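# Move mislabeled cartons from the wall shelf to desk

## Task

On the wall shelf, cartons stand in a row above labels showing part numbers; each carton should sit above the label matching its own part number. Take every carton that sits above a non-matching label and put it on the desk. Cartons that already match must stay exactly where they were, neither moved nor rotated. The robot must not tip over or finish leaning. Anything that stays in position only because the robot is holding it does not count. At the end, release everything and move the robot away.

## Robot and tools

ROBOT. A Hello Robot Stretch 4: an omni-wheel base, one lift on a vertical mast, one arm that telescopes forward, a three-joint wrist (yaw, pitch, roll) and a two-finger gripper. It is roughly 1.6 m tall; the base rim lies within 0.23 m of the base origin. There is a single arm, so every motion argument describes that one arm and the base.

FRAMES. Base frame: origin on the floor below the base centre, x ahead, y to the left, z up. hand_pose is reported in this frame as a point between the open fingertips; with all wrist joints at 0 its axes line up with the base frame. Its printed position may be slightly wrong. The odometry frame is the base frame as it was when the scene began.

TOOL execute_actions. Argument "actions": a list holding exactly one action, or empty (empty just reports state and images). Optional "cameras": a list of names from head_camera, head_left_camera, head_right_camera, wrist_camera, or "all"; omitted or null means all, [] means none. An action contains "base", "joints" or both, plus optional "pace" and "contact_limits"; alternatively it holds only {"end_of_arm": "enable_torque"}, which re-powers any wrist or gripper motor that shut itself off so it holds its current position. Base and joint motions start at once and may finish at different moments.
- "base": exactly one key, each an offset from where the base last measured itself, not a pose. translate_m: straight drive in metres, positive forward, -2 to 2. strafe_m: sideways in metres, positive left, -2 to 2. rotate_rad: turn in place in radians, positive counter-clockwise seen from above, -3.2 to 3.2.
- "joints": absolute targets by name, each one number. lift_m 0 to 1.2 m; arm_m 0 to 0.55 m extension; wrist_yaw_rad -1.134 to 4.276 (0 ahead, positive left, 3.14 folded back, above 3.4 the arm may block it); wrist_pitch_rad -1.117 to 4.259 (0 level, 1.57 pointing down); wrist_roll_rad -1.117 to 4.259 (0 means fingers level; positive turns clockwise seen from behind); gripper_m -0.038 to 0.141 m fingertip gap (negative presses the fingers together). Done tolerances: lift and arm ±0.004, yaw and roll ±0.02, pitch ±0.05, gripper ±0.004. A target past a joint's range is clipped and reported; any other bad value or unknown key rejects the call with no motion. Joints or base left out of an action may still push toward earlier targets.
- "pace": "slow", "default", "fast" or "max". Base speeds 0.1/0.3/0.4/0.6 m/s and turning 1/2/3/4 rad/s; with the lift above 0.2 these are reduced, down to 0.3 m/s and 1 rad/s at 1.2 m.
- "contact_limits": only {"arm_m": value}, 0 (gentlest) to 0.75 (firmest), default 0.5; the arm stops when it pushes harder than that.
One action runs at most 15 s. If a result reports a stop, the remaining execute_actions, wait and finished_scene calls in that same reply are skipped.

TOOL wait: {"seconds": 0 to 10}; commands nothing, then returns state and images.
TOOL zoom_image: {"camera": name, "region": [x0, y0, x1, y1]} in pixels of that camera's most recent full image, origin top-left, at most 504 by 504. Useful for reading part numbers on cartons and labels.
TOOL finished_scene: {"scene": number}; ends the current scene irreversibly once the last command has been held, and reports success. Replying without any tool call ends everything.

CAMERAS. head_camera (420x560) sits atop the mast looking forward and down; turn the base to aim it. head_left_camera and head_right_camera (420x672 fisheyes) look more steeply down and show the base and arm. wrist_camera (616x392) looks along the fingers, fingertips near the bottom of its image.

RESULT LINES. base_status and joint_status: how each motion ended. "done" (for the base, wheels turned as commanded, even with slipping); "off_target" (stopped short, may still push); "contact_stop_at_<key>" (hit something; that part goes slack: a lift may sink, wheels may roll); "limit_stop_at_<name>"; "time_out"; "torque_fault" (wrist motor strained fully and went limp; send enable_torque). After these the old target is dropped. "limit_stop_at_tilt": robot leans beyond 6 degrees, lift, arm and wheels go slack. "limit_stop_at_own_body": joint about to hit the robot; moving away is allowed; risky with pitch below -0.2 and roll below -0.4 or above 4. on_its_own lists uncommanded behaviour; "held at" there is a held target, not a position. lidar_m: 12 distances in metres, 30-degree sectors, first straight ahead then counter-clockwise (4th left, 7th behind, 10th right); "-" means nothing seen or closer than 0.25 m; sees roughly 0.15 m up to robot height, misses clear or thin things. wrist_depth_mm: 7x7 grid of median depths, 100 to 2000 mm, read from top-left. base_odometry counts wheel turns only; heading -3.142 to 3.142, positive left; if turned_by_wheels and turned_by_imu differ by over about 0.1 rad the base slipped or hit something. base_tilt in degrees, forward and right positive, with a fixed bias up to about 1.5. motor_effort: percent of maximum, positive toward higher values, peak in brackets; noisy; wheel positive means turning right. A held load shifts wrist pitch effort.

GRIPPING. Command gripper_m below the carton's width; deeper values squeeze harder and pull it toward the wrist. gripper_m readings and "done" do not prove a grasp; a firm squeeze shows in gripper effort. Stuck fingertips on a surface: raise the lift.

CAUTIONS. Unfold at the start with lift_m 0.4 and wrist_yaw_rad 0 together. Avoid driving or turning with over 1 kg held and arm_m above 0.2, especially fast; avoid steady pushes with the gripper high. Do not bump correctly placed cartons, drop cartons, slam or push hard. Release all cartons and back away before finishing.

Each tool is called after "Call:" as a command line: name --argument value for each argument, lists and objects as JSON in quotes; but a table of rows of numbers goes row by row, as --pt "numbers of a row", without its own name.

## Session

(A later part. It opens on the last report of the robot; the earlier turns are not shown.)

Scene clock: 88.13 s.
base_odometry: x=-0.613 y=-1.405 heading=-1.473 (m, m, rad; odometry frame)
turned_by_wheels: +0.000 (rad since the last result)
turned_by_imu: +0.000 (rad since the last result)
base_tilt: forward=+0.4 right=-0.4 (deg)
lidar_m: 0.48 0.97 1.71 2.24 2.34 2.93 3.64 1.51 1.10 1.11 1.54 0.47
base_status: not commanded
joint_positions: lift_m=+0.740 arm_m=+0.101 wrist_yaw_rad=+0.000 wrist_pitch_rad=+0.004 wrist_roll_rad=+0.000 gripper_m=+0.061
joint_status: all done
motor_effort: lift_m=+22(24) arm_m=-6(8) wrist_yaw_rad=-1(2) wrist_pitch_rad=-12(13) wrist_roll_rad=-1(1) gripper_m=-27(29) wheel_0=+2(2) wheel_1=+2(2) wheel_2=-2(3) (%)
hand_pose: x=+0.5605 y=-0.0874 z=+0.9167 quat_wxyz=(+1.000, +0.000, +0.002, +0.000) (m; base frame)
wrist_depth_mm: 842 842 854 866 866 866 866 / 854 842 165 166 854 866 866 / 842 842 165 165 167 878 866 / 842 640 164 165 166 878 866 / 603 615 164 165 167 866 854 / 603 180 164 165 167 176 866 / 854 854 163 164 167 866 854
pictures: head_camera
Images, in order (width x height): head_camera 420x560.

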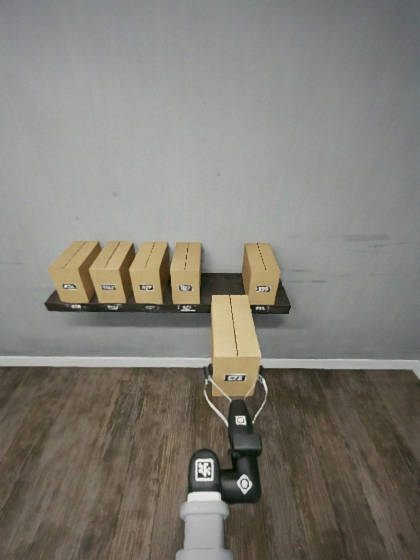

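Call:
execute_actions --actions '[{"base":{"rotate_rad":3.16},"pace":"slow"}]' --cameras '["head_camera","head_left_camera"]'

Scene clock: 97.63 s.
base_odometry: x=-0.613 y=-1.405 heading=+1.687 (m, m, rad; odometry frame)
turned_by_wheels: +3.160 (rad since the last result)
turned_by_imu: +3.130 (rad since the last result)
base_tilt: forward=+0.4 right=-0.5 (deg)
lidar_m: 0.48 1.49 1.11 1.09 1.54 0.98 0.94 0.99 1.77 2.22 2.36 0.50
base_status: done
joint_positions: lift_m=+0.740 arm_m=+0.101 wrist_yaw_rad=+0.000 wrist_pitch_rad=+0.004 wrist_roll_rad=+0.000 gripper_m=+0.061
joint_status: not commanded
motor_effort: lift_m=+22(22) arm_m=-6(6) wrist_yaw_rad=-1(2) wrist_pitch_rad=-13(13) wrist_roll_rad=-1(1) gripper_m=-29(28) wheel_0=-1(4) wheel_1=-2(6) wheel_2=-1(9) (%)
hand_pose: x=+0.5605 y=-0.0874 z=+0.9167 quat_wxyz=(+1.000, +0.000, +0.002, +0.000) (m; base frame)
wrist_depth_mm: - - - - - - - / - - 165 166 - - - / - - 164 166 166 - - / - - 164 165 167 - - / - - 164 165 167 - - / - 180 164 165 167 177 - / 1863 - 163 164 166 1921 1863
pictures: head_camera, head_left_camera
Images, in order (width x height): head_camera 420x560, head_left_camera 420x672.

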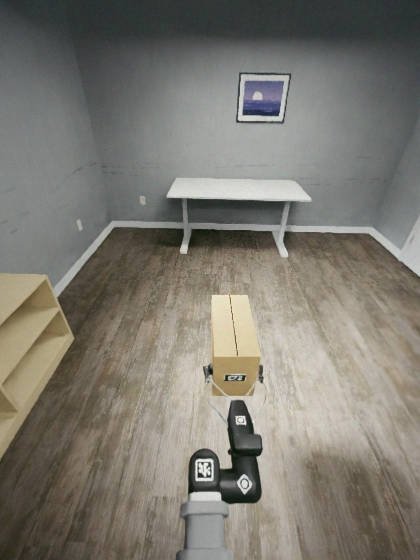

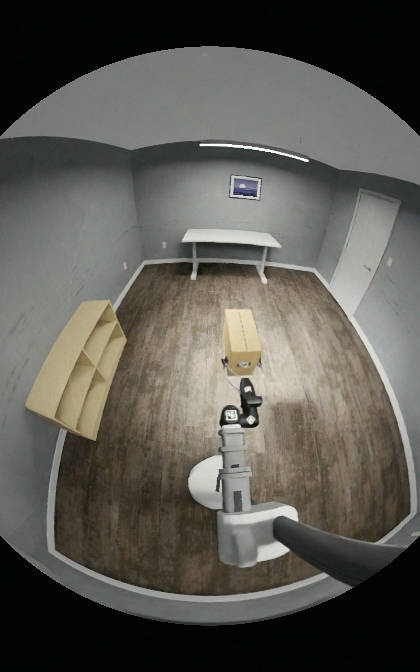

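Call:
execute_actions --actions '[{"base":{"translate_m":1.9}}]' --cameras '["head_camera","head_left_camera"]'

Scene clock: 108.47 s.
base_odometry: x=-0.834 y=+0.482 heading=+1.687 (m, m, rad; odometry frame)
turned_by_wheels: +0.000 (rad since the last result)
turned_by_imu: +0.000 (rad since the last result)
base_tilt: forward=+0.4 right=-0.4 (deg)
lidar_m: 0.47 0.92 1.42 1.38 1.10 1.52 3.11 3.20 2.41 2.27 1.17 0.50
base_status: done
joint_positions: lift_m=+0.740 arm_m=+0.101 wrist_yaw_rad=+0.000 wrist_pitch_rad=+0.004 wrist_roll_rad=+0.000 gripper_m=+0.061
joint_status: not commanded
motor_effort: lift_m=+22(22) arm_m=-6(6) wrist_yaw_rad=-1(1) wrist_pitch_rad=-13(13) wrist_roll_rad=-1(1) gripper_m=-28(29) wheel_0=+0(6) wheel_1=-1(8) wheel_2=+1(9) (%)
hand_pose: x=+0.5604 y=-0.0874 z=+0.9167 quat_wxyz=(+1.000, +0.000, +0.002, +0.000) (m; base frame)
wrist_depth_mm: 1308 1308 1308 1281 1308 1255 1281 / 1336 1281 165 166 1281 1255 1255 / 1308 1281 164 165 167 1308 1255 / 1308 1308 164 165 167 1281 1308 / 1281 1308 164 165 167 1281 1308 / 1308 180 164 165 166 177 707 / 564 535 163 164 166 544 530
pictures: head_camera, head_left_camera
Images, in order (width x height): head_camera 420x560, head_left_camera 420x672.

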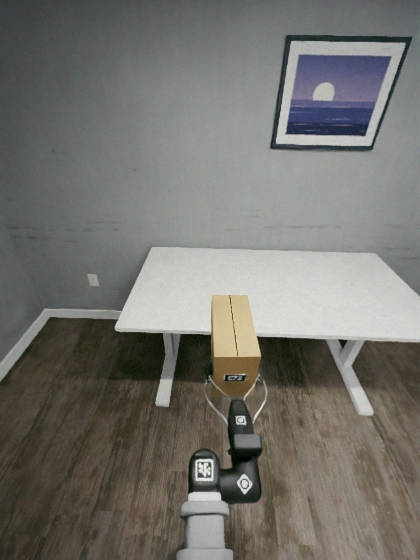

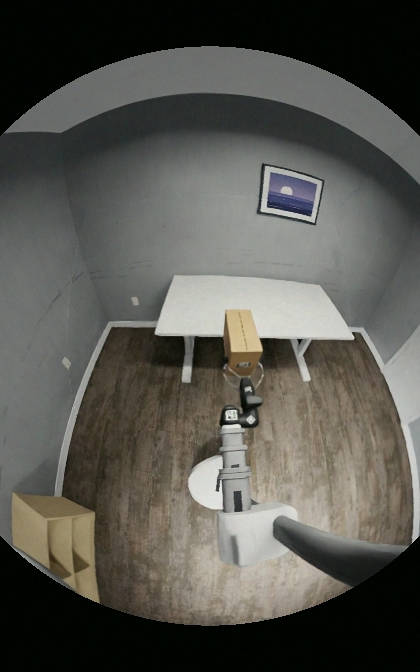

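Call:
execute_actions --actions '[{"base":{"translate_m":0.3},"joints":{"arm_m":0.4}}]'

Call:
execute_actions --actions '[{"joints":{"lift_m":0.65}}]'

Scene clock: 119.17 s.
base_odometry: x=-0.868 y=+0.780 heading=+1.687 (m, m, rad; odometry frame)
turned_by_wheels: +0.000 (rad since the last result)
turned_by_imu: +0.000 (rad since the last result)
base_tilt: forward=+0.4 right=-0.4 (deg)
lidar_m: 0.56 0.61 1.40 1.37 1.22 1.50 3.45 3.22 2.40 2.33 0.75 0.59
base_status: done
joint_positions: lift_m=+0.740 arm_m=+0.399 wrist_yaw_rad=+0.000 wrist_pitch_rad=+0.004 wrist_roll_rad=+0.000 gripper_m=+0.061
joint_status: all done
motor_effort: lift_m=+22(22) arm_m=+6(8) wrist_yaw_rad=-1(0) wrist_pitch_rad=-12(13) wrist_roll_rad=-1(1) gripper_m=-29(28) wheel_0=+1(4) wheel_1=+2(7) wheel_2=+1(8) (%)
hand_pose: x=+0.8584 y=-0.0874 z=+0.9168 quat_wxyz=(+1.000, +0.000, +0.002, +0.000) (m; base frame)
wrist_depth_mm: 732 723 732 723 707 715 715 / 732 715 165 166 732 715 707 / 732 715 164 165 166 715 715 / 715 715 164 165 167 715 715 / 741 732 164 165 166 723 723 / 723 181 164 166 167 177 723 / 554 496 163 165 166 500 484
pictures: head_camera, head_left_camera, head_right_camera, wrist_camera
Images, in order (width x height): head_camera 420x560, head_left_camera 420x672, head_right_camera 420x672, wrist_camera 616x392.

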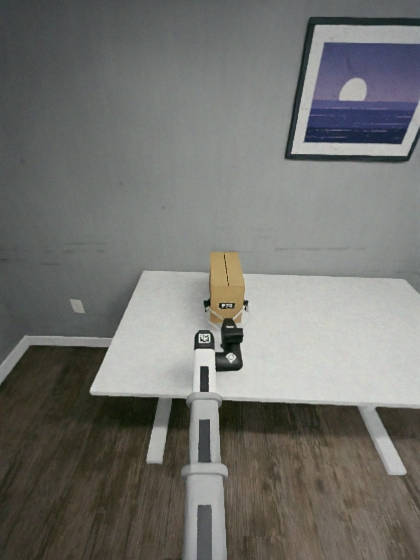

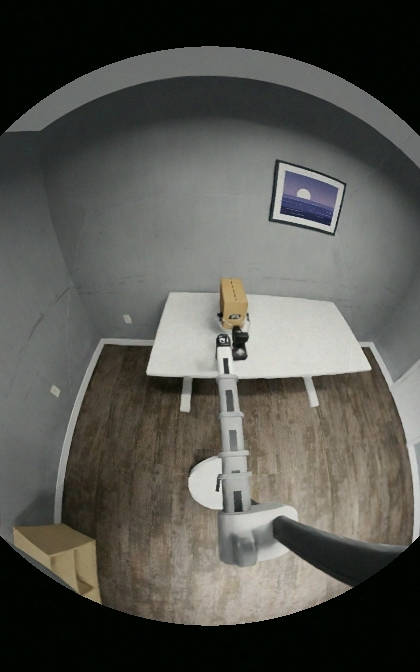

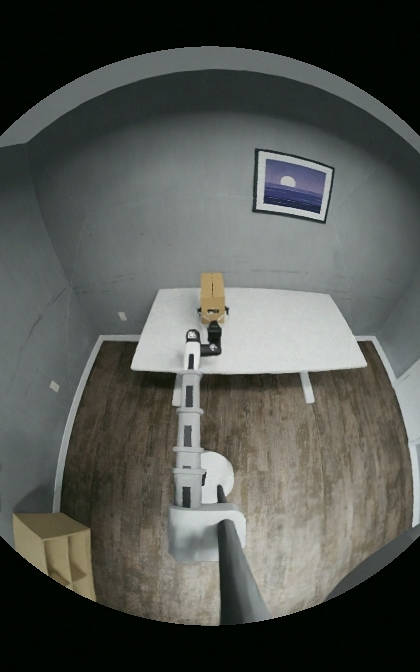

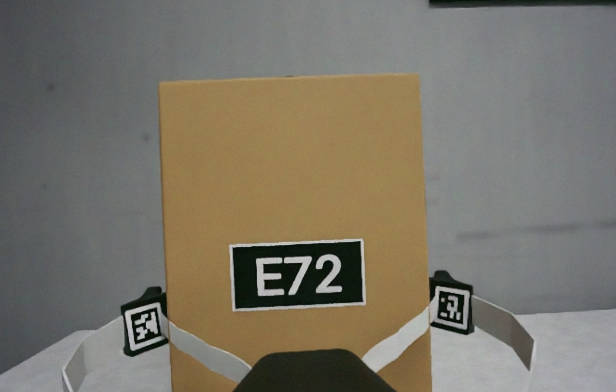

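Scene clock: 120.53 s.
base_odometry: x=-0.868 y=+0.780 heading=+1.687 (m, m, rad; odometry frame)
turned_by_wheels: +0.000 (rad since the last result)
turned_by_imu: +0.000 (rad since the last result)
base_tilt: forward=+0.4 right=-0.5 (deg)
lidar_m: 0.57 0.60 1.40 1.37 1.25 1.52 3.44 3.21 2.43 2.33 0.78 0.57
base_status: not commanded
joint_positions: lift_m=+0.650 arm_m=+0.399 wrist_yaw_rad=+0.000 wrist_pitch_rad=+0.004 wrist_roll_rad=+0.000 gripper_m=+0.061
joint_status: all done
motor_effort: lift_m=+17(22) arm_m=+6(6) wrist_yaw_rad=-1(1) wrist_pitch_rad=-12(12) wrist_roll_rad=-1(1) gripper_m=-27(28) wheel_0=+1(1) wheel_1=+2(2) wheel_2=+0(1) (%)
hand_pose: x=+0.8584 y=-0.0874 z=+0.8272 quat_wxyz=(+1.000, +0.000, +0.002, +0.000) (m; base frame)
wrist_depth_mm: 715 715 723 732 732 723 715 / 715 715 164 166 715 715 707 / 715 723 164 165 167 723 715 / 732 723 164 165 166 715 723 / 723 723 164 165 166 715 707 / 549 181 164 164 167 176 455 / 355 319 163 165 166 320 312
pictures: head_camera, head_left_camera, head_right_camera, wrist_camera
Images, in order (width x height): head_camera 420x560, head_left_camera 420x672, head_right_camera 420x672, wrist_camera 616x392.

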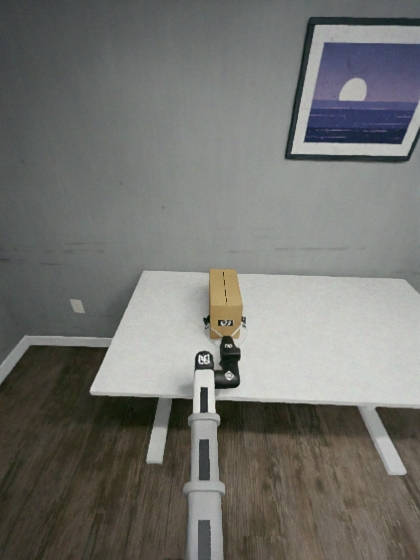

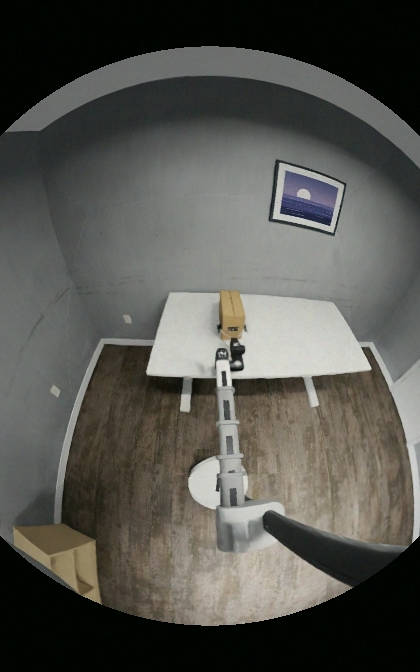

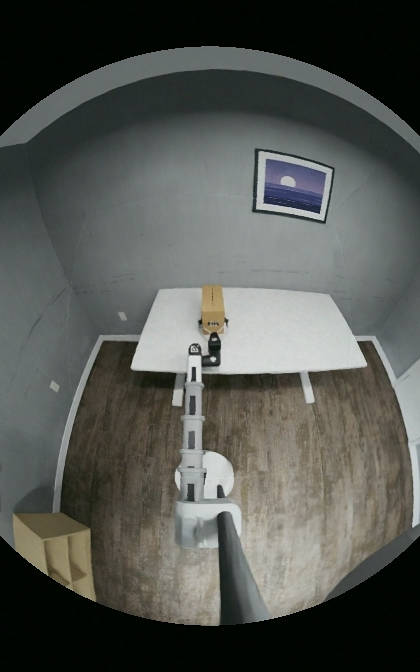

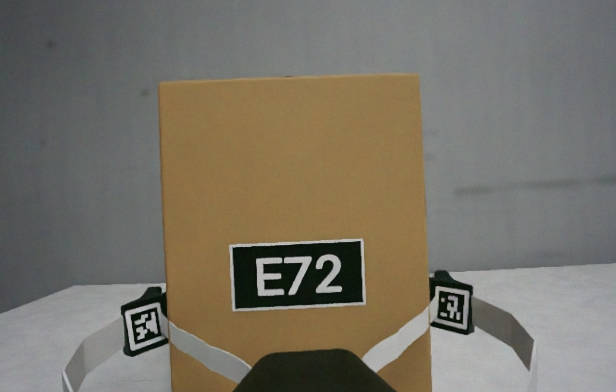

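Call:
execute_actions --actions '[{"joints":{"lift_m":0.62},"pace":"slow"}]' --cameras '["wrist_camera"]'

Call:
execute_actions --actions '[{"joints":{"lift_m":0.61},"pace":"slow"}]' --cameras '["wrist_camera"]'

Scene clock: 125.43 s.
base_odometry: x=-0.868 y=+0.780 heading=+1.687 (m, m, rad; odometry frame)
turned_by_wheels: +0.000 (rad since the last result)
turned_by_imu: +0.000 (rad since the last result)
base_tilt: forward=+0.4 right=-0.4 (deg)
lidar_m: 0.56 0.60 1.41 1.37 1.24 1.49 3.45 3.20 2.42 2.32 0.78 0.56
base_status: not commanded
joint_positions: lift_m=+0.620 arm_m=+0.399 wrist_yaw_rad=+0.000 wrist_pitch_rad=+0.004 wrist_roll_rad=+0.000 gripper_m=+0.061
joint_status: all done
motor_effort: lift_m=+17(14) arm_m=+6(6) wrist_yaw_rad=-2(2) wrist_pitch_rad=-12(12) wrist_roll_rad=-1(2) gripper_m=-28(29) wheel_0=+1(1) wheel_1=+2(2) wheel_2=+0(0) (%)
hand_pose: x=+0.8584 y=-0.0874 z=+0.7972 quat_wxyz=(+1.000, +0.000, +0.002, +0.000) (m; base frame)
wrist_depth_mm: 715 715 723 707 715 707 715 / 723 715 164 166 715 723 707 / 732 723 164 166 167 715 723 / 723 723 164 165 167 715 715 / 723 723 163 165 167 715 668 / 449 181 163 165 166 176 373 / 289 260 163 165 166 262 254
pictures: wrist_camera
Images, in order (width x height): wrist_camera 616x392.

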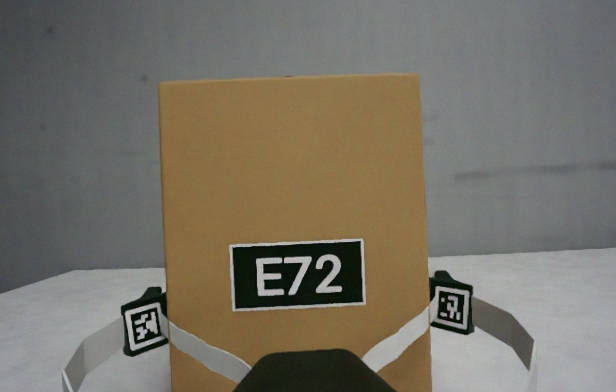

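Scene clock: 126.17 s.
base_odometry: x=-0.868 y=+0.780 heading=+1.687 (m, m, rad; odometry frame)
turned_by_wheels: +0.000 (rad since the last result)
turned_by_imu: +0.000 (rad since the last result)
base_tilt: forward=+0.3 right=-0.4 (deg)
lidar_m: 0.58 0.60 1.41 1.37 1.25 1.50 3.44 3.21 2.40 2.33 0.79 0.58
base_status: not commanded
joint_positions: lift_m=+0.610 arm_m=+0.399 wrist_yaw_rad=+0.000 wrist_pitch_rad=-0.004 wrist_roll_rad=+0.000 gripper_m=+0.061
joint_status: all done
motor_effort: lift_m=+13(16) arm_m=+6(6) wrist_yaw_rad=-1(1) wrist_pitch_rad=+11(12) wrist_roll_rad=-1(1) gripper_m=-28(29) wheel_0=+1(1) wheel_1=+2(2) wheel_2=+0(1) (%)
hand_pose: x=+0.8584 y=-0.0874 z=+0.7898 quat_wxyz=(+1.000, +0.000, -0.002, +0.000) (m; base frame)
wrist_depth_mm: 732 723 723 732 723 723 723 / 723 732 165 166 168 715 723 / 715 732 164 165 167 723 715 / 723 723 164 165 167 715 715 / 723 723 164 165 167 715 699 / 445 180 164 165 166 176 368 / 285 253 163 164 166 254 248
pictures: wrist_camera
Images, in order (width x height): wrist_camera 616x392.

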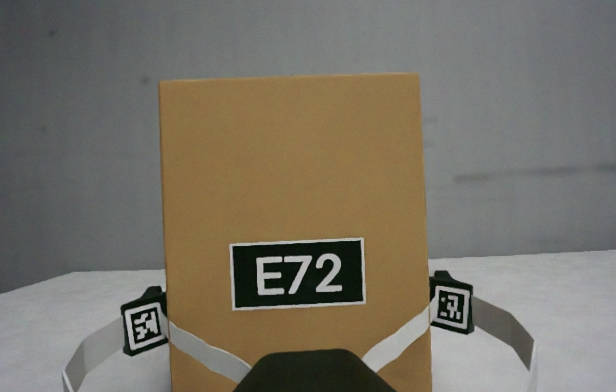

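Touched down. Releasing and backing out.

Call:
execute_actions --actions '[{"joints":{"lift_m":0.614,"gripper_m":0.135}}]' --cameras '["wrist_camera"]'

Call:
execute_actions --actions '[{"joints":{"arm_m":0.1}}]' --cameras '["wrist_camera","head_camera"]'

Scene clock: 129.80 s.
base_odometry: x=-0.868 y=+0.780 heading=+1.687 (m, m, rad; odometry frame)
turned_by_wheels: +0.000 (rad since the last result)
turned_by_imu: +0.000 (rad since the last result)
base_tilt: forward=+0.4 right=-0.4 (deg)
lidar_m: 0.56 0.57 1.42 1.35 1.24 1.52 3.43 3.19 2.42 2.32 0.77 0.60
base_status: not commanded
joint_positions: lift_m=+0.614 arm_m=+0.399 wrist_yaw_rad=+0.000 wrist_pitch_rad=+0.002 wrist_roll_rad=+0.000 gripper_m=+0.135
joint_status: all done
motor_effort: lift_m=+20(24) arm_m=+6(6) wrist_yaw_rad=+0(2) wrist_pitch_rad=-6(11) wrist_roll_rad=+0(1) gripper_m=+2(28) wheel_0=+1(1) wheel_1=+2(2) wheel_2=+0(0) (%)
hand_pose: x=+0.8584 y=-0.0875 z=+0.7915 quat_wxyz=(+1.000, +0.000, +0.001, +0.000) (m; base frame)
wrist_depth_mm: 732 723 715 723 699 723 707 / 732 732 723 715 715 699 723 / 723 732 193 193 193 715 707 / 715 723 193 193 194 715 723 / 723 715 193 193 195 723 654 / 436 349 191 193 194 319 362 / 287 267 192 135 194 249 253
pictures: wrist_camera
Images, in order (width x height): wrist_camera 616x392.

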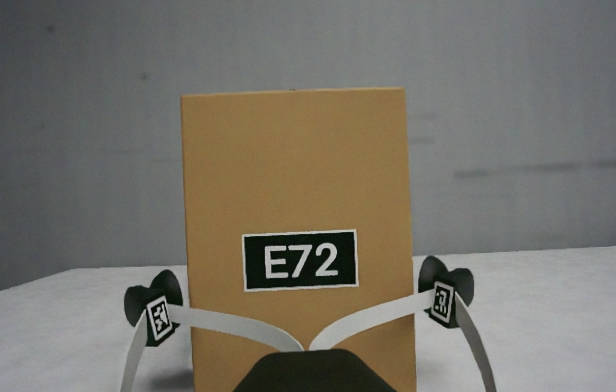

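Scene clock: 131.80 s.
base_odometry: x=-0.868 y=+0.780 heading=+1.687 (m, m, rad; odometry frame)
turned_by_wheels: +0.000 (rad since the last result)
turned_by_imu: +0.000 (rad since the last result)
base_tilt: forward=+0.4 right=-0.4 (deg)
lidar_m: 0.55 0.59 1.41 1.36 1.24 1.48 3.43 3.21 2.41 2.32 0.77 0.58
base_status: not commanded
joint_positions: lift_m=+0.614 arm_m=+0.101 wrist_yaw_rad=+0.000 wrist_pitch_rad=+0.003 wrist_roll_rad=+0.000 gripper_m=+0.135
joint_status: all done
motor_effort: lift_m=+21(20) arm_m=-6(5) wrist_yaw_rad=+0(0) wrist_pitch_rad=-7(7) wrist_roll_rad=-1(1) gripper_m=+0(1) wheel_0=+1(1) wheel_1=+2(2) wheel_2=+0(0) (%)
hand_pose: x=+0.5604 y=-0.0874 z=+0.7914 quat_wxyz=(+1.000, +0.000, +0.001, +0.000) (m; base frame)
wrist_depth_mm: 1008 1008 991 991 1008 1008 991 / 1025 1025 1008 1008 1008 1025 991 / 1008 1025 1025 991 991 1025 1008 / 1025 1008 1025 488 1008 1025 991 / 1008 917 842 484 768 707 668 / 439 353 413 404 324 324 364 / 291 270 277 135 264 250 257
pictures: head_camera, wrist_camera
Images, in order (width x height): head_camera 420x560, wrist_camera 616x392.

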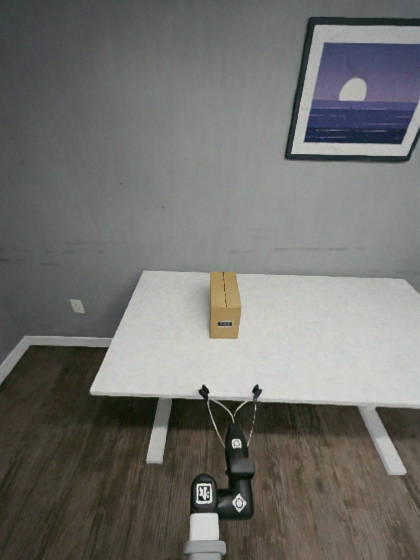

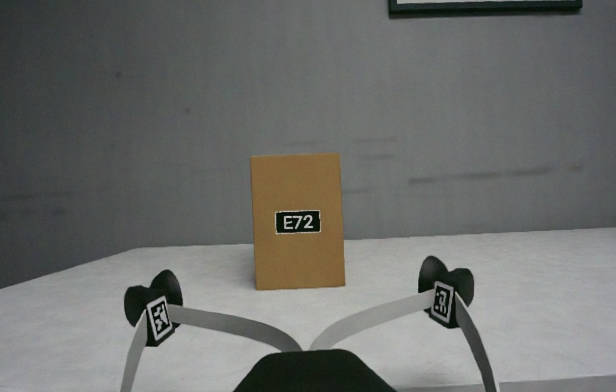

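Call:
execute_actions --actions '[{"base":{"translate_m":-0.3},"joints":{"lift_m":0.70,"arm_m":0.0},"pace":"fast"}]' --cameras '[]'

Call:
execute_actions --actions '[{"base":{"rotate_rad":-3.16},"pace":"fast"}]' --cameras '[]'

Call:
execute_actions --actions '[{"base":{"translate_m":1.65},"pace":"fast"}]' --cameras '["head_camera"]'

Call:
execute_actions --actions '[{"base":{"strafe_m":0.64},"pace":"fast","joints":{"arm_m":0.25}}]' --cameras '["head_camera","wrist_camera"]'

Scene clock: 141.40 s.
base_odometry: x=-0.834 y=+0.482 heading=+1.687 (m, m, rad; odometry frame)
turned_by_wheels: +0.000 (rad since the last result)
turned_by_imu: +0.001 (rad since the last result)
base_tilt: forward=+0.4 right=-0.4 (deg)
lidar_m: 0.84 0.89 1.44 1.36 1.10 1.52 3.10 3.18 2.40 2.28 1.18 0.88
base_status: done
joint_positions: lift_m=+0.700 arm_m=+0.003 wrist_yaw_rad=+0.000 wrist_pitch_rad=+0.002 wrist_roll_rad=+0.000 gripper_m=+0.135
joint_status: all done
joint sent to its limit — the command would take arm_m past its lower limit, so that joint was sent only as far as its limit.
motor_effort: lift_m=+21(21) arm_m=-6(6) wrist_yaw_rad=+0(3) wrist_pitch_rad=-7(7) wrist_roll_rad=-1(0) gripper_m=+0(0) wheel_0=+1(5) wheel_1=+0(5) wheel_2=-1(10) (%)
hand_pose: x=+0.4626 y=-0.0874 z=+0.8774 quat_wxyz=(+1.000, +0.000, +0.001, +0.000) (m; base frame)
wrist_depth_mm: 1397 1366 1397 1366 1366 1366 1397 / 1430 1397 1336 1366 1430 1366 1397 / 1397 1397 1430 1336 1397 1366 1397 / 1430 1397 1397 1397 1397 1430 1366 / 1397 1366 1366 891 1255 1160 1118 / 1430 634 707 683 621 621 683 / 1397 1397 1366 135 1397 1397 1366
pictures: none
No camera images: the call's "cameras" was empty. Leave "cameras" out to get every camera's image.

Scene clock: 143.93 s.
base_odometry: x=-0.833 y=+0.482 heading=-1.473 (m, m, rad; odometry frame)
turned_by_wheels: -3.160 (rad since the last result)
turned_by_imu: -3.130 (rad since the last result)
base_tilt: forward=+0.4 right=-0.5 (deg)
lidar_m: 2.81 3.23 2.43 2.30 1.21 0.89 0.85 0.90 1.43 1.36 1.10 1.44
base_status: done
joint_positions: lift_m=+0.700 arm_m=+0.003 wrist_yaw_rad=+0.000 wrist_pitch_rad=+0.002 wrist_roll_rad=+0.000 gripper_m=+0.135
joint_status: not commanded
motor_effort: lift_m=+21(21) arm_m=-6(6) wrist_yaw_rad=-1(1) wrist_pitch_rad=-7(7) wrist_roll_rad=+0(1) gripper_m=+0(1) wheel_0=+1(7) wheel_1=-1(10) wheel_2=+0(10) (%)
hand_pose: x=+0.4626 y=-0.0874 z=+0.8774 quat_wxyz=(+1.000, +0.000, +0.001, +0.000) (m; base frame)
wrist_depth_mm: - - - - - - 1756 / - - - - - - 1708 / - - - - - - 1808 / - - - - - - 1808 / - - - - - - 1756 / - - - - - - 1464 / - - - 135 1863 1808 1430
pictures: none
No camera images: the call's "cameras" was empty. Leave "cameras" out to get every camera's image.

Scene clock: 149.50 s.
base_odometry: x=-0.672 y=-1.160 heading=-1.473 (m, m, rad; odometry frame)
turned_by_wheels: +0.000 (rad since the last result)
turned_by_imu: -0.001 (rad since the last result)
base_tilt: forward=+0.4 right=-0.4 (deg)
lidar_m: 1.17 1.23 2.09 2.29 2.42 2.63 3.35 1.46 1.05 1.00 1.44 1.24
base_status: done
joint_positions: lift_m=+0.700 arm_m=+0.003 wrist_yaw_rad=+0.000 wrist_pitch_rad=+0.002 wrist_roll_rad=+0.000 gripper_m=+0.135
joint_status: not commanded
motor_effort: lift_m=+21(21) arm_m=-6(6) wrist_yaw_rad=-1(2) wrist_pitch_rad=-7(7) wrist_roll_rad=-1(0) gripper_m=+1(1) wheel_0=+0(6) wheel_1=+1(5) wheel_2=+0(9) (%)
hand_pose: x=+0.4626 y=-0.0874 z=+0.8774 quat_wxyz=(+1.000, +0.000, +0.001, +0.000) (m; base frame)
wrist_depth_mm: 1182 1182 1182 1160 1182 1229 1229 / 1160 1182 1182 1182 1205 1229 1205 / 1182 1182 1182 1205 1205 1182 1229 / 960 960 1042 1182 1205 1229 1229 / 946 946 946 946 1205 1205 1205 / 1205 1205 1182 1205 1205 1205 1205 / 1182 1182 1182 135 1205 1205 1205
pictures: head_camera
Images, in order (width x height): head_camera 420x560.

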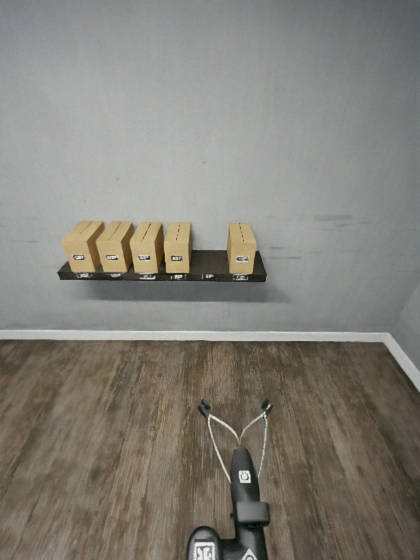

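Scene clock: 152.30 s.
base_odometry: x=-0.035 y=-1.097 heading=-1.473 (m, m, rad; odometry frame)
turned_by_wheels: +0.000 (rad since the last result)
turned_by_imu: +0.000 (rad since the last result)
base_tilt: forward=+0.4 right=-0.4 (deg)
lidar_m: 1.17 1.51 1.74 1.64 1.78 2.37 3.34 2.62 1.73 1.62 2.04 1.23
base_status: done
joint_positions: lift_m=+0.700 arm_m=+0.249 wrist_yaw_rad=+0.000 wrist_pitch_rad=+0.002 wrist_roll_rad=+0.000 gripper_m=+0.135
joint_status: all done
motor_effort: lift_m=+21(21) arm_m=+6(7) wrist_yaw_rad=-1(0) wrist_pitch_rad=-6(7) wrist_roll_rad=+0(0) gripper_m=+0(1) wheel_0=+1(9) wheel_1=-2(13) wheel_2=+1(2) (%)
hand_pose: x=+0.7084 y=-0.0874 z=+0.8774 quat_wxyz=(+1.000, +0.000, +0.001, +0.000) (m; base frame)
wrist_depth_mm: 960 976 976 960 960 960 960 / 960 960 946 976 976 960 976 / 960 960 960 976 976 976 976 / 946 946 976 723 715 732 960 / 960 960 723 715 715 723 798 / 960 960 723 976 976 976 976 / 976 960 960 135 960 976 976
pictures: head_camera, wrist_camera
Images, in order (width x height): head_camera 420x560, wrist_camera 616x392.

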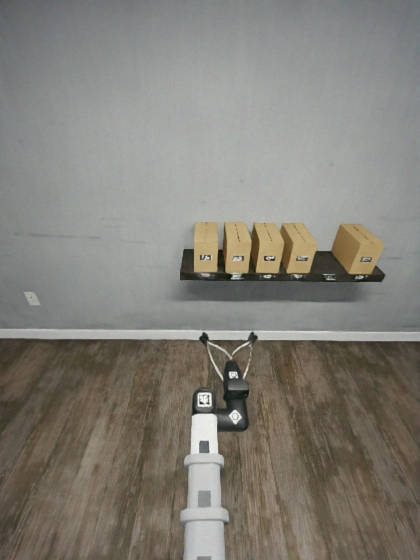

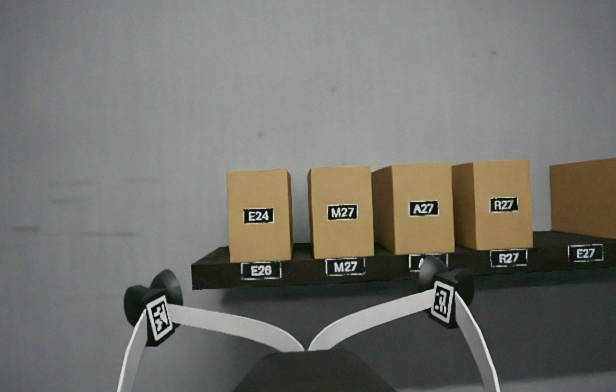

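Call:
execute_actions --actions '[{"base":{"strafe_m":0.092},"joints":{"gripper_m":0.127}}]' --cameras '[]'

Call:
execute_actions --actions '[{"base":{"translate_m":0.25},"joints":{"arm_m":0.44}}]' --cameras '["head_camera","wrist_camera"]'

Scene clock: 157.43 s.
base_odometry: x=+0.057 y=-1.088 heading=-1.473 (m, m, rad; odometry frame)
turned_by_wheels: +0.000 (rad since the last result)
turned_by_imu: +0.001 (rad since the last result)
base_tilt: forward=+0.4 right=-0.4 (deg)
lidar_m: 1.16 1.50 1.63 1.57 1.65 2.31 3.33 2.62 1.80 1.74 2.03 1.23
base_status: done
joint_positions: lift_m=+0.700 arm_m=+0.249 wrist_yaw_rad=+0.000 wrist_pitch_rad=+0.002 wrist_roll_rad=+0.000 gripper_m=+0.127
joint_status: all done
motor_effort: lift_m=+21(21) arm_m=+6(6) wrist_yaw_rad=-1(1) wrist_pitch_rad=-7(7) wrist_roll_rad=-1(1) gripper_m=+0(1) wheel_0=+1(8) wheel_1=-1(9) wheel_2=+0(1) (%)
hand_pose: x=+0.7084 y=-0.0874 z=+0.8774 quat_wxyz=(+1.000, +0.000, +0.001, +0.000) (m; base frame)
wrist_depth_mm: 946 960 976 960 960 976 976 / 960 976 946 960 976 960 991 / 960 960 976 976 976 960 976 / 960 976 960 732 723 723 732 / 960 960 960 715 723 715 723 / 946 946 976 976 976 960 960 / 976 960 960 138 991 960 960
pictures: none
No camera images: the call's "cameras" was empty. Leave "cameras" out to get every camera's image.

Scene clock: 159.73 s.
base_odometry: x=+0.081 y=-1.337 heading=-1.473 (m, m, rad; odometry frame)
turned_by_wheels: +0.000 (rad since the last result)
turned_by_imu: +0.000 (rad since the last result)
base_tilt: forward=+0.4 right=-0.4 (deg)
lidar_m: 0.94 1.24 1.63 1.54 1.64 2.31 3.63 2.92 1.82 1.76 1.33 0.96
base_status: done
joint_positions: lift_m=+0.700 arm_m=+0.439 wrist_yaw_rad=+0.000 wrist_pitch_rad=+0.002 wrist_roll_rad=+0.000 gripper_m=+0.127
joint_status: all done
motor_effort: lift_m=+21(21) arm_m=+6(6) wrist_yaw_rad=+0(1) wrist_pitch_rad=-6(6) wrist_roll_rad=-1(1) gripper_m=+0(0) wheel_0=+0(5) wheel_1=+0(6) wheel_2=+2(9) (%)
hand_pose: x=+0.8984 y=-0.0874 z=+0.8774 quat_wxyz=(+1.000, +0.000, +0.001, +0.000) (m; base frame)
wrist_depth_mm: 530 530 535 539 539 539 544 / 530 539 535 535 539 539 544 / 530 530 535 289 351 290 291 / 530 530 535 287 324 290 293 / 530 535 539 289 289 291 293 / 535 539 287 287 290 291 293 / 530 535 282 137 285 286 283
pictures: head_camera, wrist_camera
Images, in order (width x height): head_camera 420x560, wrist_camera 616x392.

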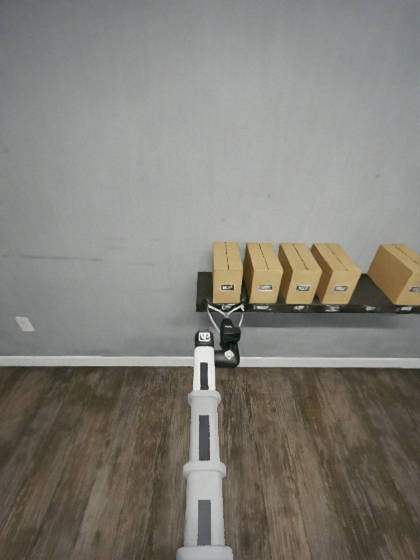

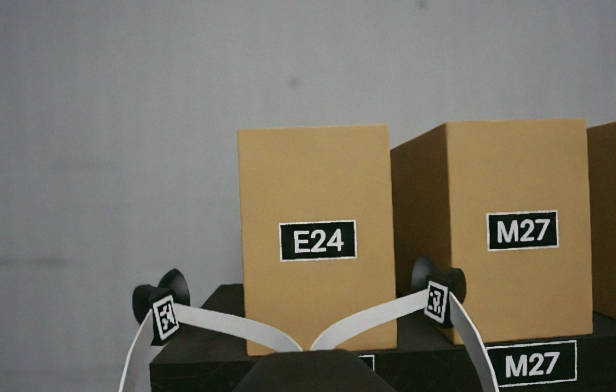

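Call:
execute_actions --actions '[{"base":{"strafe_m":-0.010},"joints":{"arm_m":0.48},"pace":"slow"}]' --cameras '["wrist_camera"]'

Scene clock: 164.20 s.
base_odometry: x=+0.071 y=-1.338 heading=-1.473 (m, m, rad; odometry frame)
turned_by_wheels: +0.000 (rad since the last result)
turned_by_imu: +0.000 (rad since the last result)
base_tilt: forward=+0.4 right=-0.4 (deg)
lidar_m: 0.94 1.24 1.66 1.57 1.64 2.32 3.62 2.94 1.81 1.75 1.33 0.93
base_status: done
joint_positions: lift_m=+0.700 arm_m=+0.479 wrist_yaw_rad=+0.000 wrist_pitch_rad=+0.002 wrist_roll_rad=+0.000 gripper_m=+0.127
joint_status: all done
motor_effort: lift_m=+21(21) arm_m=+6(8) wrist_yaw_rad=-1(1) wrist_pitch_rad=-7(7) wrist_roll_rad=-1(1) gripper_m=+0(0) wheel_0=+1(5) wheel_1=-2(6) wheel_2=+0(4) (%)
hand_pose: x=+0.9383 y=-0.0874 z=+0.8774 quat_wxyz=(+1.000, +0.000, +0.001, +0.000) (m; base frame)
wrist_depth_mm: 496 492 496 496 504 508 504 / 496 496 496 504 504 504 508 / 492 500 492 248 291 251 251 / 492 492 247 248 300 250 250 / 496 496 248 248 248 251 252 / 492 496 247 247 249 249 252 / 492 290 252 138 248 249 251
pictures: wrist_camera
Images, in order (width x height): wrist_camera 616x392.

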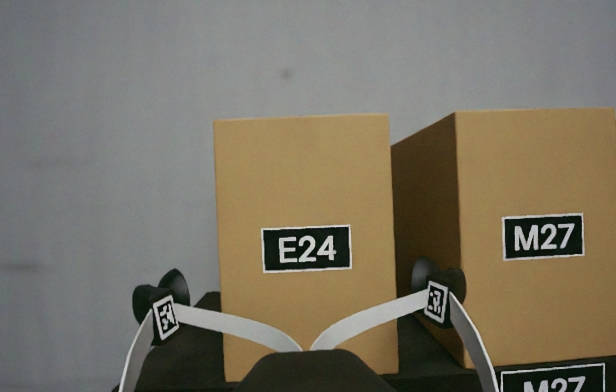

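Call:
execute_actions --actions '[{"base":{"strafe_m":-0.003},"joints":{"arm_m":0.50},"pace":"slow"}]' --cameras '["wrist_camera"]'

Call:
execute_actions --actions '[{"joints":{"arm_m":0.545},"pace":"slow","contact_limits":{"arm_m":0.2}}]' --cameras '["wrist_camera"]'

Scene clock: 169.70 s.
base_odometry: x=+0.068 y=-1.338 heading=-1.473 (m, m, rad; odometry frame)
turned_by_wheels: +0.000 (rad since the last result)
turned_by_imu: +0.000 (rad since the last result)
base_tilt: forward=+0.4 right=-0.4 (deg)
lidar_m: 0.92 1.25 1.67 1.56 1.64 2.31 3.63 2.93 1.82 1.74 1.32 0.97
base_status: done
joint_positions: lift_m=+0.700 arm_m=+0.499 wrist_yaw_rad=+0.000 wrist_pitch_rad=+0.002 wrist_roll_rad=+0.000 gripper_m=+0.127
joint_status: all done
motor_effort: lift_m=+21(21) arm_m=+6(6) wrist_yaw_rad=-1(0) wrist_pitch_rad=-7(6) wrist_roll_rad=-1(1) gripper_m=+0(0) wheel_0=+3(4) wheel_1=-3(7) wheel_2=+0(1) (%)
hand_pose: x=+0.9583 y=-0.0874 z=+0.8774 quat_wxyz=(+1.000, +0.000, +0.001, +0.000) (m; base frame)
wrist_depth_mm: 473 477 477 477 484 484 484 / 469 480 473 480 488 484 488 / 473 473 228 228 287 230 231 / 473 477 228 228 229 230 230 / 473 480 227 227 229 229 230 / 477 477 228 228 228 229 232 / 473 291 228 138 231 230 231
pictures: wrist_camera
Images, in order (width x height): wrist_camera 616x392.

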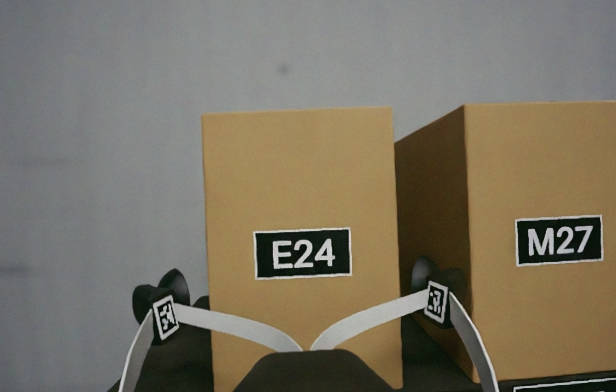

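Scene clock: 171.33 s.
base_odometry: x=+0.068 y=-1.338 heading=-1.473 (m, m, rad; odometry frame)
turned_by_wheels: +0.000 (rad since the last result)
turned_by_imu: +0.000 (rad since the last result)
base_tilt: forward=+0.4 right=-0.4 (deg)
lidar_m: 0.95 1.25 1.63 1.57 1.66 2.31 3.61 2.95 1.81 1.76 1.32 0.97
base_status: not commanded
joint_positions: lift_m=+0.700 arm_m=+0.544 wrist_yaw_rad=+0.000 wrist_pitch_rad=+0.002 wrist_roll_rad=+0.000 gripper_m=+0.127
joint_status: all done
motor_effort: lift_m=+21(21) arm_m=+6(6) wrist_yaw_rad=+1(0) wrist_pitch_rad=-7(6) wrist_roll_rad=-1(1) gripper_m=+0(2) wheel_0=+3(3) wheel_1=-3(3) wheel_2=+0(0) (%)
contact_limits: arm_m 0.2
hand_pose: x=+1.0032 y=-0.0875 z=+0.8774 quat_wxyz=(+1.000, +0.000, +0.001, +0.000) (m; base frame)
wrist_depth_mm: 427 430 433 439 433 436 442 / 430 433 433 442 436 439 436 / 427 433 188 189 189 207 185 / 430 433 187 188 190 210 186 / 433 430 188 189 189 211 186 / 430 430 187 189 189 187 186 / 430 291 188 135 189 202 186
pictures: wrist_camera
Images, in order (width x height): wrist_camera 616x392.

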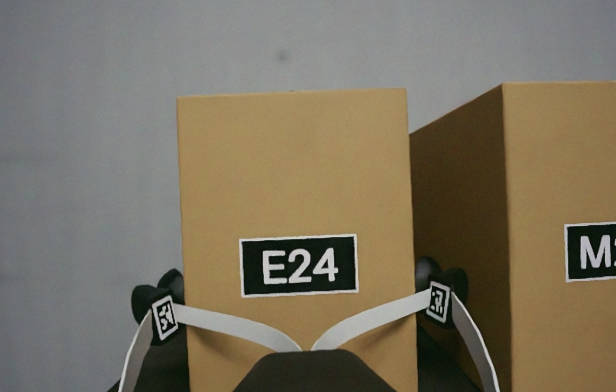

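Well aligned. Gripping, lifting and withdrawing.

Call:
execute_actions --actions '[{"joints":{"gripper_m":0.06},"pace":"slow"}]' --cameras '["wrist_camera"]'

Call:
execute_actions --actions '[{"joints":{"lift_m":0.715},"pace":"slow"}]' --cameras '["wrist_camera"]'

Call:
execute_actions --actions '[{"joints":{"arm_m":0.42},"pace":"slow"}]' --cameras '["wrist_camera","head_camera"]'

Scene clock: 177.87 s.
base_odometry: x=+0.068 y=-1.338 heading=-1.473 (m, m, rad; odometry frame)
turned_by_wheels: +0.000 (rad since the last result)
turned_by_imu: +0.001 (rad since the last result)
base_tilt: forward=+0.4 right=-0.4 (deg)
lidar_m: 0.91 1.23 1.63 1.57 1.65 2.34 3.62 2.93 1.82 1.75 1.35 0.98
base_status: not commanded
joint_positions: lift_m=+0.700 arm_m=+0.544 wrist_yaw_rad=+0.000 wrist_pitch_rad=+0.002 wrist_roll_rad=+0.000 gripper_m=+0.061
joint_status: all done
motor_effort: lift_m=+21(21) arm_m=+6(7) wrist_yaw_rad=-1(0) wrist_pitch_rad=-7(6) wrist_roll_rad=-1(1) gripper_m=-26(27) wheel_0=+3(2) wheel_1=-3(3) wheel_2=+0(0) (%)
hand_pose: x=+1.0033 y=-0.0874 z=+0.8774 quat_wxyz=(+1.000, +0.000, +0.001, +0.000) (m; base frame)
wrist_depth_mm: 427 433 433 436 433 439 439 / 427 427 171 171 436 436 436 / 430 433 170 172 171 208 185 / 427 427 171 171 172 211 186 / 430 433 171 171 172 213 186 / 430 427 171 171 172 177 185 / 430 245 171 171 172 216 185
pictures: wrist_camera
Images, in order (width x height): wrist_camera 616x392.

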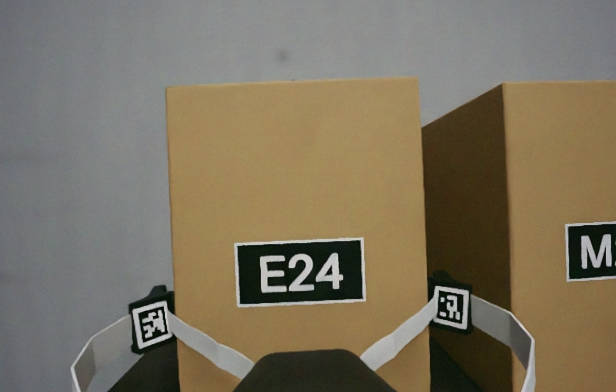

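Scene clock: 178.70 s.
base_odometry: x=+0.068 y=-1.338 heading=-1.473 (m, m, rad; odometry frame)
turned_by_wheels: +0.000 (rad since the last result)
turned_by_imu: +0.000 (rad since the last result)
base_tilt: forward=+0.4 right=-0.5 (deg)
lidar_m: 0.92 1.24 1.65 1.56 1.65 2.35 3.62 2.94 1.80 1.74 1.32 0.96
base_status: not commanded
joint_positions: lift_m=+0.715 arm_m=+0.544 wrist_yaw_rad=+0.000 wrist_pitch_rad=+0.004 wrist_roll_rad=+0.000 gripper_m=+0.061
joint_status: all done
motor_effort: lift_m=+22(20) arm_m=+6(6) wrist_yaw_rad=+0(1) wrist_pitch_rad=-10(10) wrist_roll_rad=+0(1) gripper_m=-26(26) wheel_0=+3(3) wheel_1=-3(3) wheel_2=+0(0) (%)
hand_pose: x=+1.0033 y=-0.0874 z=+0.8919 quat_wxyz=(+1.000, +0.000, +0.002, +0.000) (m; base frame)
wrist_depth_mm: 427 430 433 430 436 439 439 / 430 430 172 171 433 442 439 / 433 430 171 172 171 208 185 / 427 433 171 171 172 211 185 / 427 430 170 171 172 213 185 / 427 433 171 171 172 176 186 / 430 272 171 171 172 216 186
pictures: wrist_camera
Images, in order (width x height): wrist_camera 616x392.

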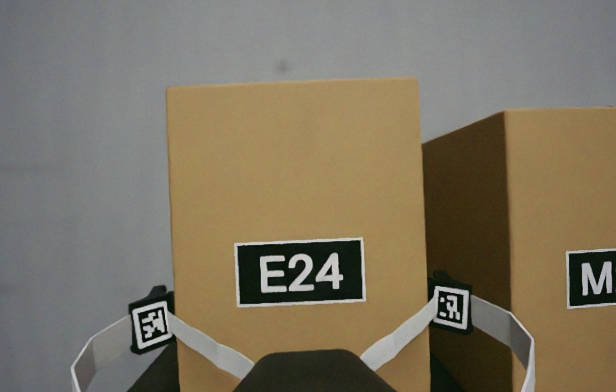

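Scene clock: 181.23 s.
base_odometry: x=+0.068 y=-1.338 heading=-1.473 (m, m, rad; odometry frame)
turned_by_wheels: +0.000 (rad since the last result)
turned_by_imu: +0.000 (rad since the last result)
base_tilt: forward=+0.4 right=-0.4 (deg)
lidar_m: 0.79 1.24 1.66 1.57 1.65 2.32 3.61 2.94 1.82 1.75 1.33 0.97
base_status: not commanded
joint_positions: lift_m=+0.715 arm_m=+0.421 wrist_yaw_rad=+0.000 wrist_pitch_rad=+0.004 wrist_roll_rad=+0.000 gripper_m=+0.061
joint_status: all done
motor_effort: lift_m=+22(22) arm_m=-6(5) wrist_yaw_rad=-1(1) wrist_pitch_rad=-10(11) wrist_roll_rad=-1(1) gripper_m=-27(26) wheel_0=+3(3) wheel_1=-3(3) wheel_2=+0(0) (%)
hand_pose: x=+0.8805 y=-0.0874 z=+0.8919 quat_wxyz=(+1.000, +0.000, +0.002, +0.000) (m; base frame)
wrist_depth_mm: 544 549 554 559 554 564 564 / 549 554 172 171 554 559 564 / 554 549 171 172 172 554 559 / 549 554 171 172 172 309 309 / 549 549 171 171 171 309 310 / 549 554 170 172 172 177 309 / 549 298 171 170 173 303 303
pictures: head_camera, wrist_camera
Images, in order (width x height): head_camera 420x560, wrist_camera 616x392.

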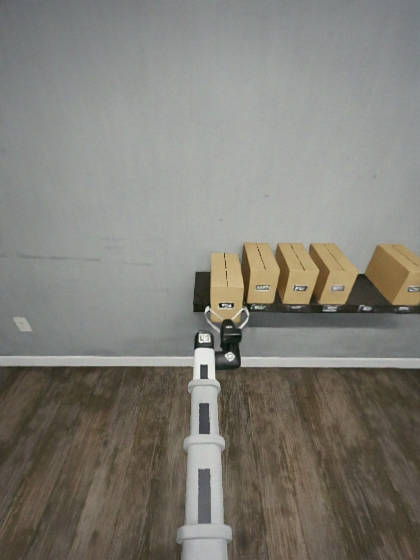

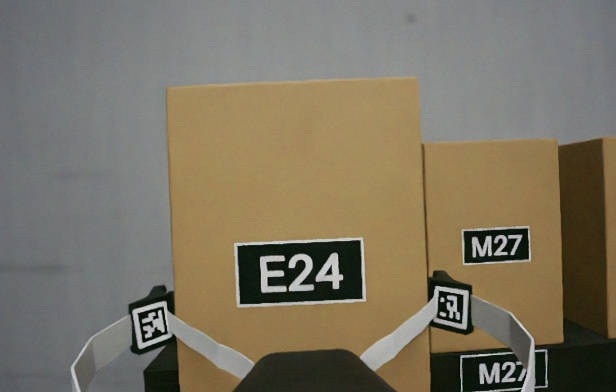

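Call:
execute_actions --actions '[{"joints":{"arm_m":0.1,"lift_m":0.74}}]' --cameras '[]'

Call:
execute_actions --actions '[{"base":{"rotate_rad":3.16},"pace":"slow"}]' --cameras '[]'

Call:
execute_actions --actions '[{"base":{"strafe_m":0.35}}]' --cameras '[]'

Call:
execute_actions --actions '[{"base":{"translate_m":1.9}}]' --cameras '["head_camera","head_left_camera"]'

Scene clock: 186.73 s.
base_odometry: x=+0.068 y=-1.338 heading=-1.473 (m, m, rad; odometry frame)
turned_by_wheels: +0.000 (rad since the last result)
turned_by_imu: +0.001 (rad since the last result)
base_tilt: forward=+0.4 right=-0.4 (deg)
lidar_m: 0.48 1.25 1.65 1.56 1.65 2.32 3.62 2.93 1.78 1.75 1.32 0.49
base_status: not commanded
joint_positions: lift_m=+0.740 arm_m=+0.101 wrist_yaw_rad=+0.000 wrist_pitch_rad=+0.004 wrist_roll_rad=+0.000 gripper_m=+0.061
joint_status: all done
motor_effort: lift_m=+22(24) arm_m=-6(8) wrist_yaw_rad=-1(1) wrist_pitch_rad=-12(12) wrist_roll_rad=-1(0) gripper_m=-26(26) wheel_0=+3(3) wheel_1=-3(2) wheel_2=+0(0) (%)
hand_pose: x=+0.5604 y=-0.0874 z=+0.9168 quat_wxyz=(+1.000, +0.000, +0.002, +0.000) (m; base frame)
wrist_depth_mm: 842 854 866 866 866 866 878 / 842 854 172 172 866 866 878 / 854 854 171 172 172 891 891 / 866 854 171 172 172 627 627 / 866 854 171 171 172 634 627 / 866 854 170 172 171 178 878 / 854 866 171 171 172 866 878
pictures: none
No camera images: the call's "cameras" was empty. Leave "cameras" out to get every camera's image.

Scene clock: 191.17 s.
base_odometry: x=+0.068 y=-1.338 heading=+1.687 (m, m, rad; odometry frame)
turned_by_wheels: +3.160 (rad since the last result)
turned_by_imu: +3.130 (rad since the last result)
base_tilt: forward=+0.4 right=-0.4 (deg)
lidar_m: 0.49 2.92 1.79 1.75 1.32 0.98 0.94 1.27 1.65 1.53 1.64 0.50
base_status: done
joint_positions: lift_m=+0.740 arm_m=+0.101 wrist_yaw_rad=+0.000 wrist_pitch_rad=+0.004 wrist_roll_rad=+0.000 gripper_m=+0.061
joint_status: not commanded
motor_effort: lift_m=+21(22) arm_m=-6(6) wrist_yaw_rad=-1(1) wrist_pitch_rad=-11(12) wrist_roll_rad=-1(0) gripper_m=-26(27) wheel_0=-1(5) wheel_1=-1(4) wheel_2=+1(7) (%)
hand_pose: x=+0.5605 y=-0.0874 z=+0.9168 quat_wxyz=(+1.000, +0.000, +0.002, +0.000) (m; base frame)
wrist_depth_mm: - - - - - - - / - - 172 172 - - - / - - 171 172 172 - - / - - 171 172 172 - - / - - 171 171 172 - - / - - 170 172 172 177 - / - 1808 171 171 172 1863 1808
pictures: none
No camera images: the call's "cameras" was empty. Leave "cameras" out to get every camera's image.

Scene clock: 193.67 s.
base_odometry: x=-0.279 y=-1.379 heading=+1.687 (m, m, rad; odometry frame)
turned_by_wheels: +0.000 (rad since the last result)
turned_by_imu: +0.000 (rad since the last result)
base_tilt: forward=+0.4 right=-0.4 (deg)
lidar_m: 0.50 1.91 1.43 1.41 1.64 0.96 0.92 0.95 1.74 1.89 2.02 0.53
base_status: done
joint_positions: lift_m=+0.740 arm_m=+0.101 wrist_yaw_rad=+0.000 wrist_pitch_rad=+0.004 wrist_roll_rad=+0.000 gripper_m=+0.061
joint_status: not commanded
motor_effort: lift_m=+21(21) arm_m=-6(6) wrist_yaw_rad=-1(1) wrist_pitch_rad=-12(11) wrist_roll_rad=-1(1) gripper_m=-26(27) wheel_0=+0(8) wheel_1=-2(9) wheel_2=+0(4) (%)
hand_pose: x=+0.5605 y=-0.0874 z=+0.9169 quat_wxyz=(+1.000, +0.000, +0.002, +0.000) (m; base frame)
wrist_depth_mm: - - - - - - - / - - - 172 - - - / - - 171 172 172 - - / - - 171 171 172 - - / - - 170 171 172 - - / - - 171 171 172 177 - / - 1808 170 171 172 1863 1863
pictures: none
No camera images: the call's "cameras" was empty. Leave "cameras" out to get every camera's image.

Scene clock: 201.50 s.
base_odometry: x=-0.500 y=+0.508 heading=+1.687 (m, m, rad; odometry frame)
turned_by_wheels: +0.000 (rad since the last result)
turned_by_imu: -0.001 (rad since the last result)
base_tilt: forward=+0.4 right=-0.4 (deg)
lidar_m: 0.49 0.90 1.75 1.60 1.42 2.03 3.13 2.76 2.09 1.96 2.08 0.50
base_status: done
joint_positions: lift_m=+0.740 arm_m=+0.101 wrist_yaw_rad=+0.000 wrist_pitch_rad=+0.004 wrist_roll_rad=+0.000 gripper_m=+0.061
joint_status: not commanded
motor_effort: lift_m=+20(20) arm_m=-6(6) wrist_yaw_rad=+0(1) wrist_pitch_rad=-11(12) wrist_roll_rad=+0(1) gripper_m=-27(27) wheel_0=-1(4) wheel_1=+0(4) wheel_2=+2(12) (%)
hand_pose: x=+0.5604 y=-0.0874 z=+0.9169 quat_wxyz=(+1.000, +0.000, +0.002, +0.000) (m; base frame)
wrist_depth_mm: 1281 1336 1255 1308 1308 1308 1308 / 1336 1281 173 172 1281 1281 1308 / 1308 1336 171 172 172 1281 1308 / 1336 1308 172 171 172 1281 1281 / 1308 878 171 171 171 1308 1308 / 854 768 171 172 172 176 715 / 554 539 171 171 171 564 530
pictures: head_camera, head_left_camera
Images, in order (width x height): head_camera 420x560, head_left_camera 420x672.

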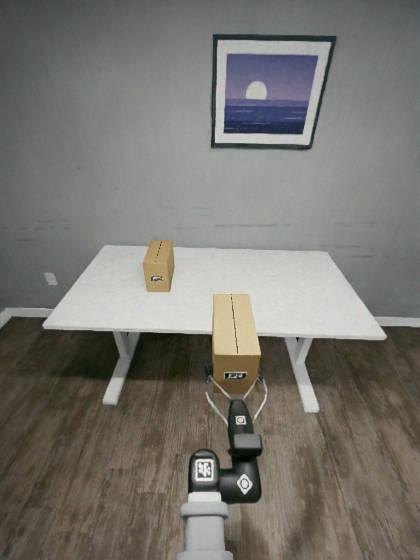

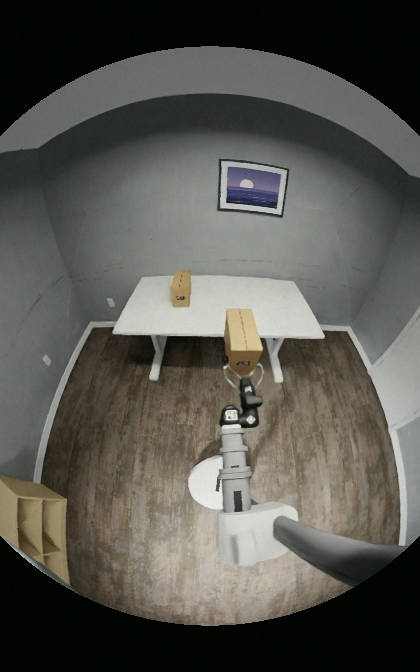

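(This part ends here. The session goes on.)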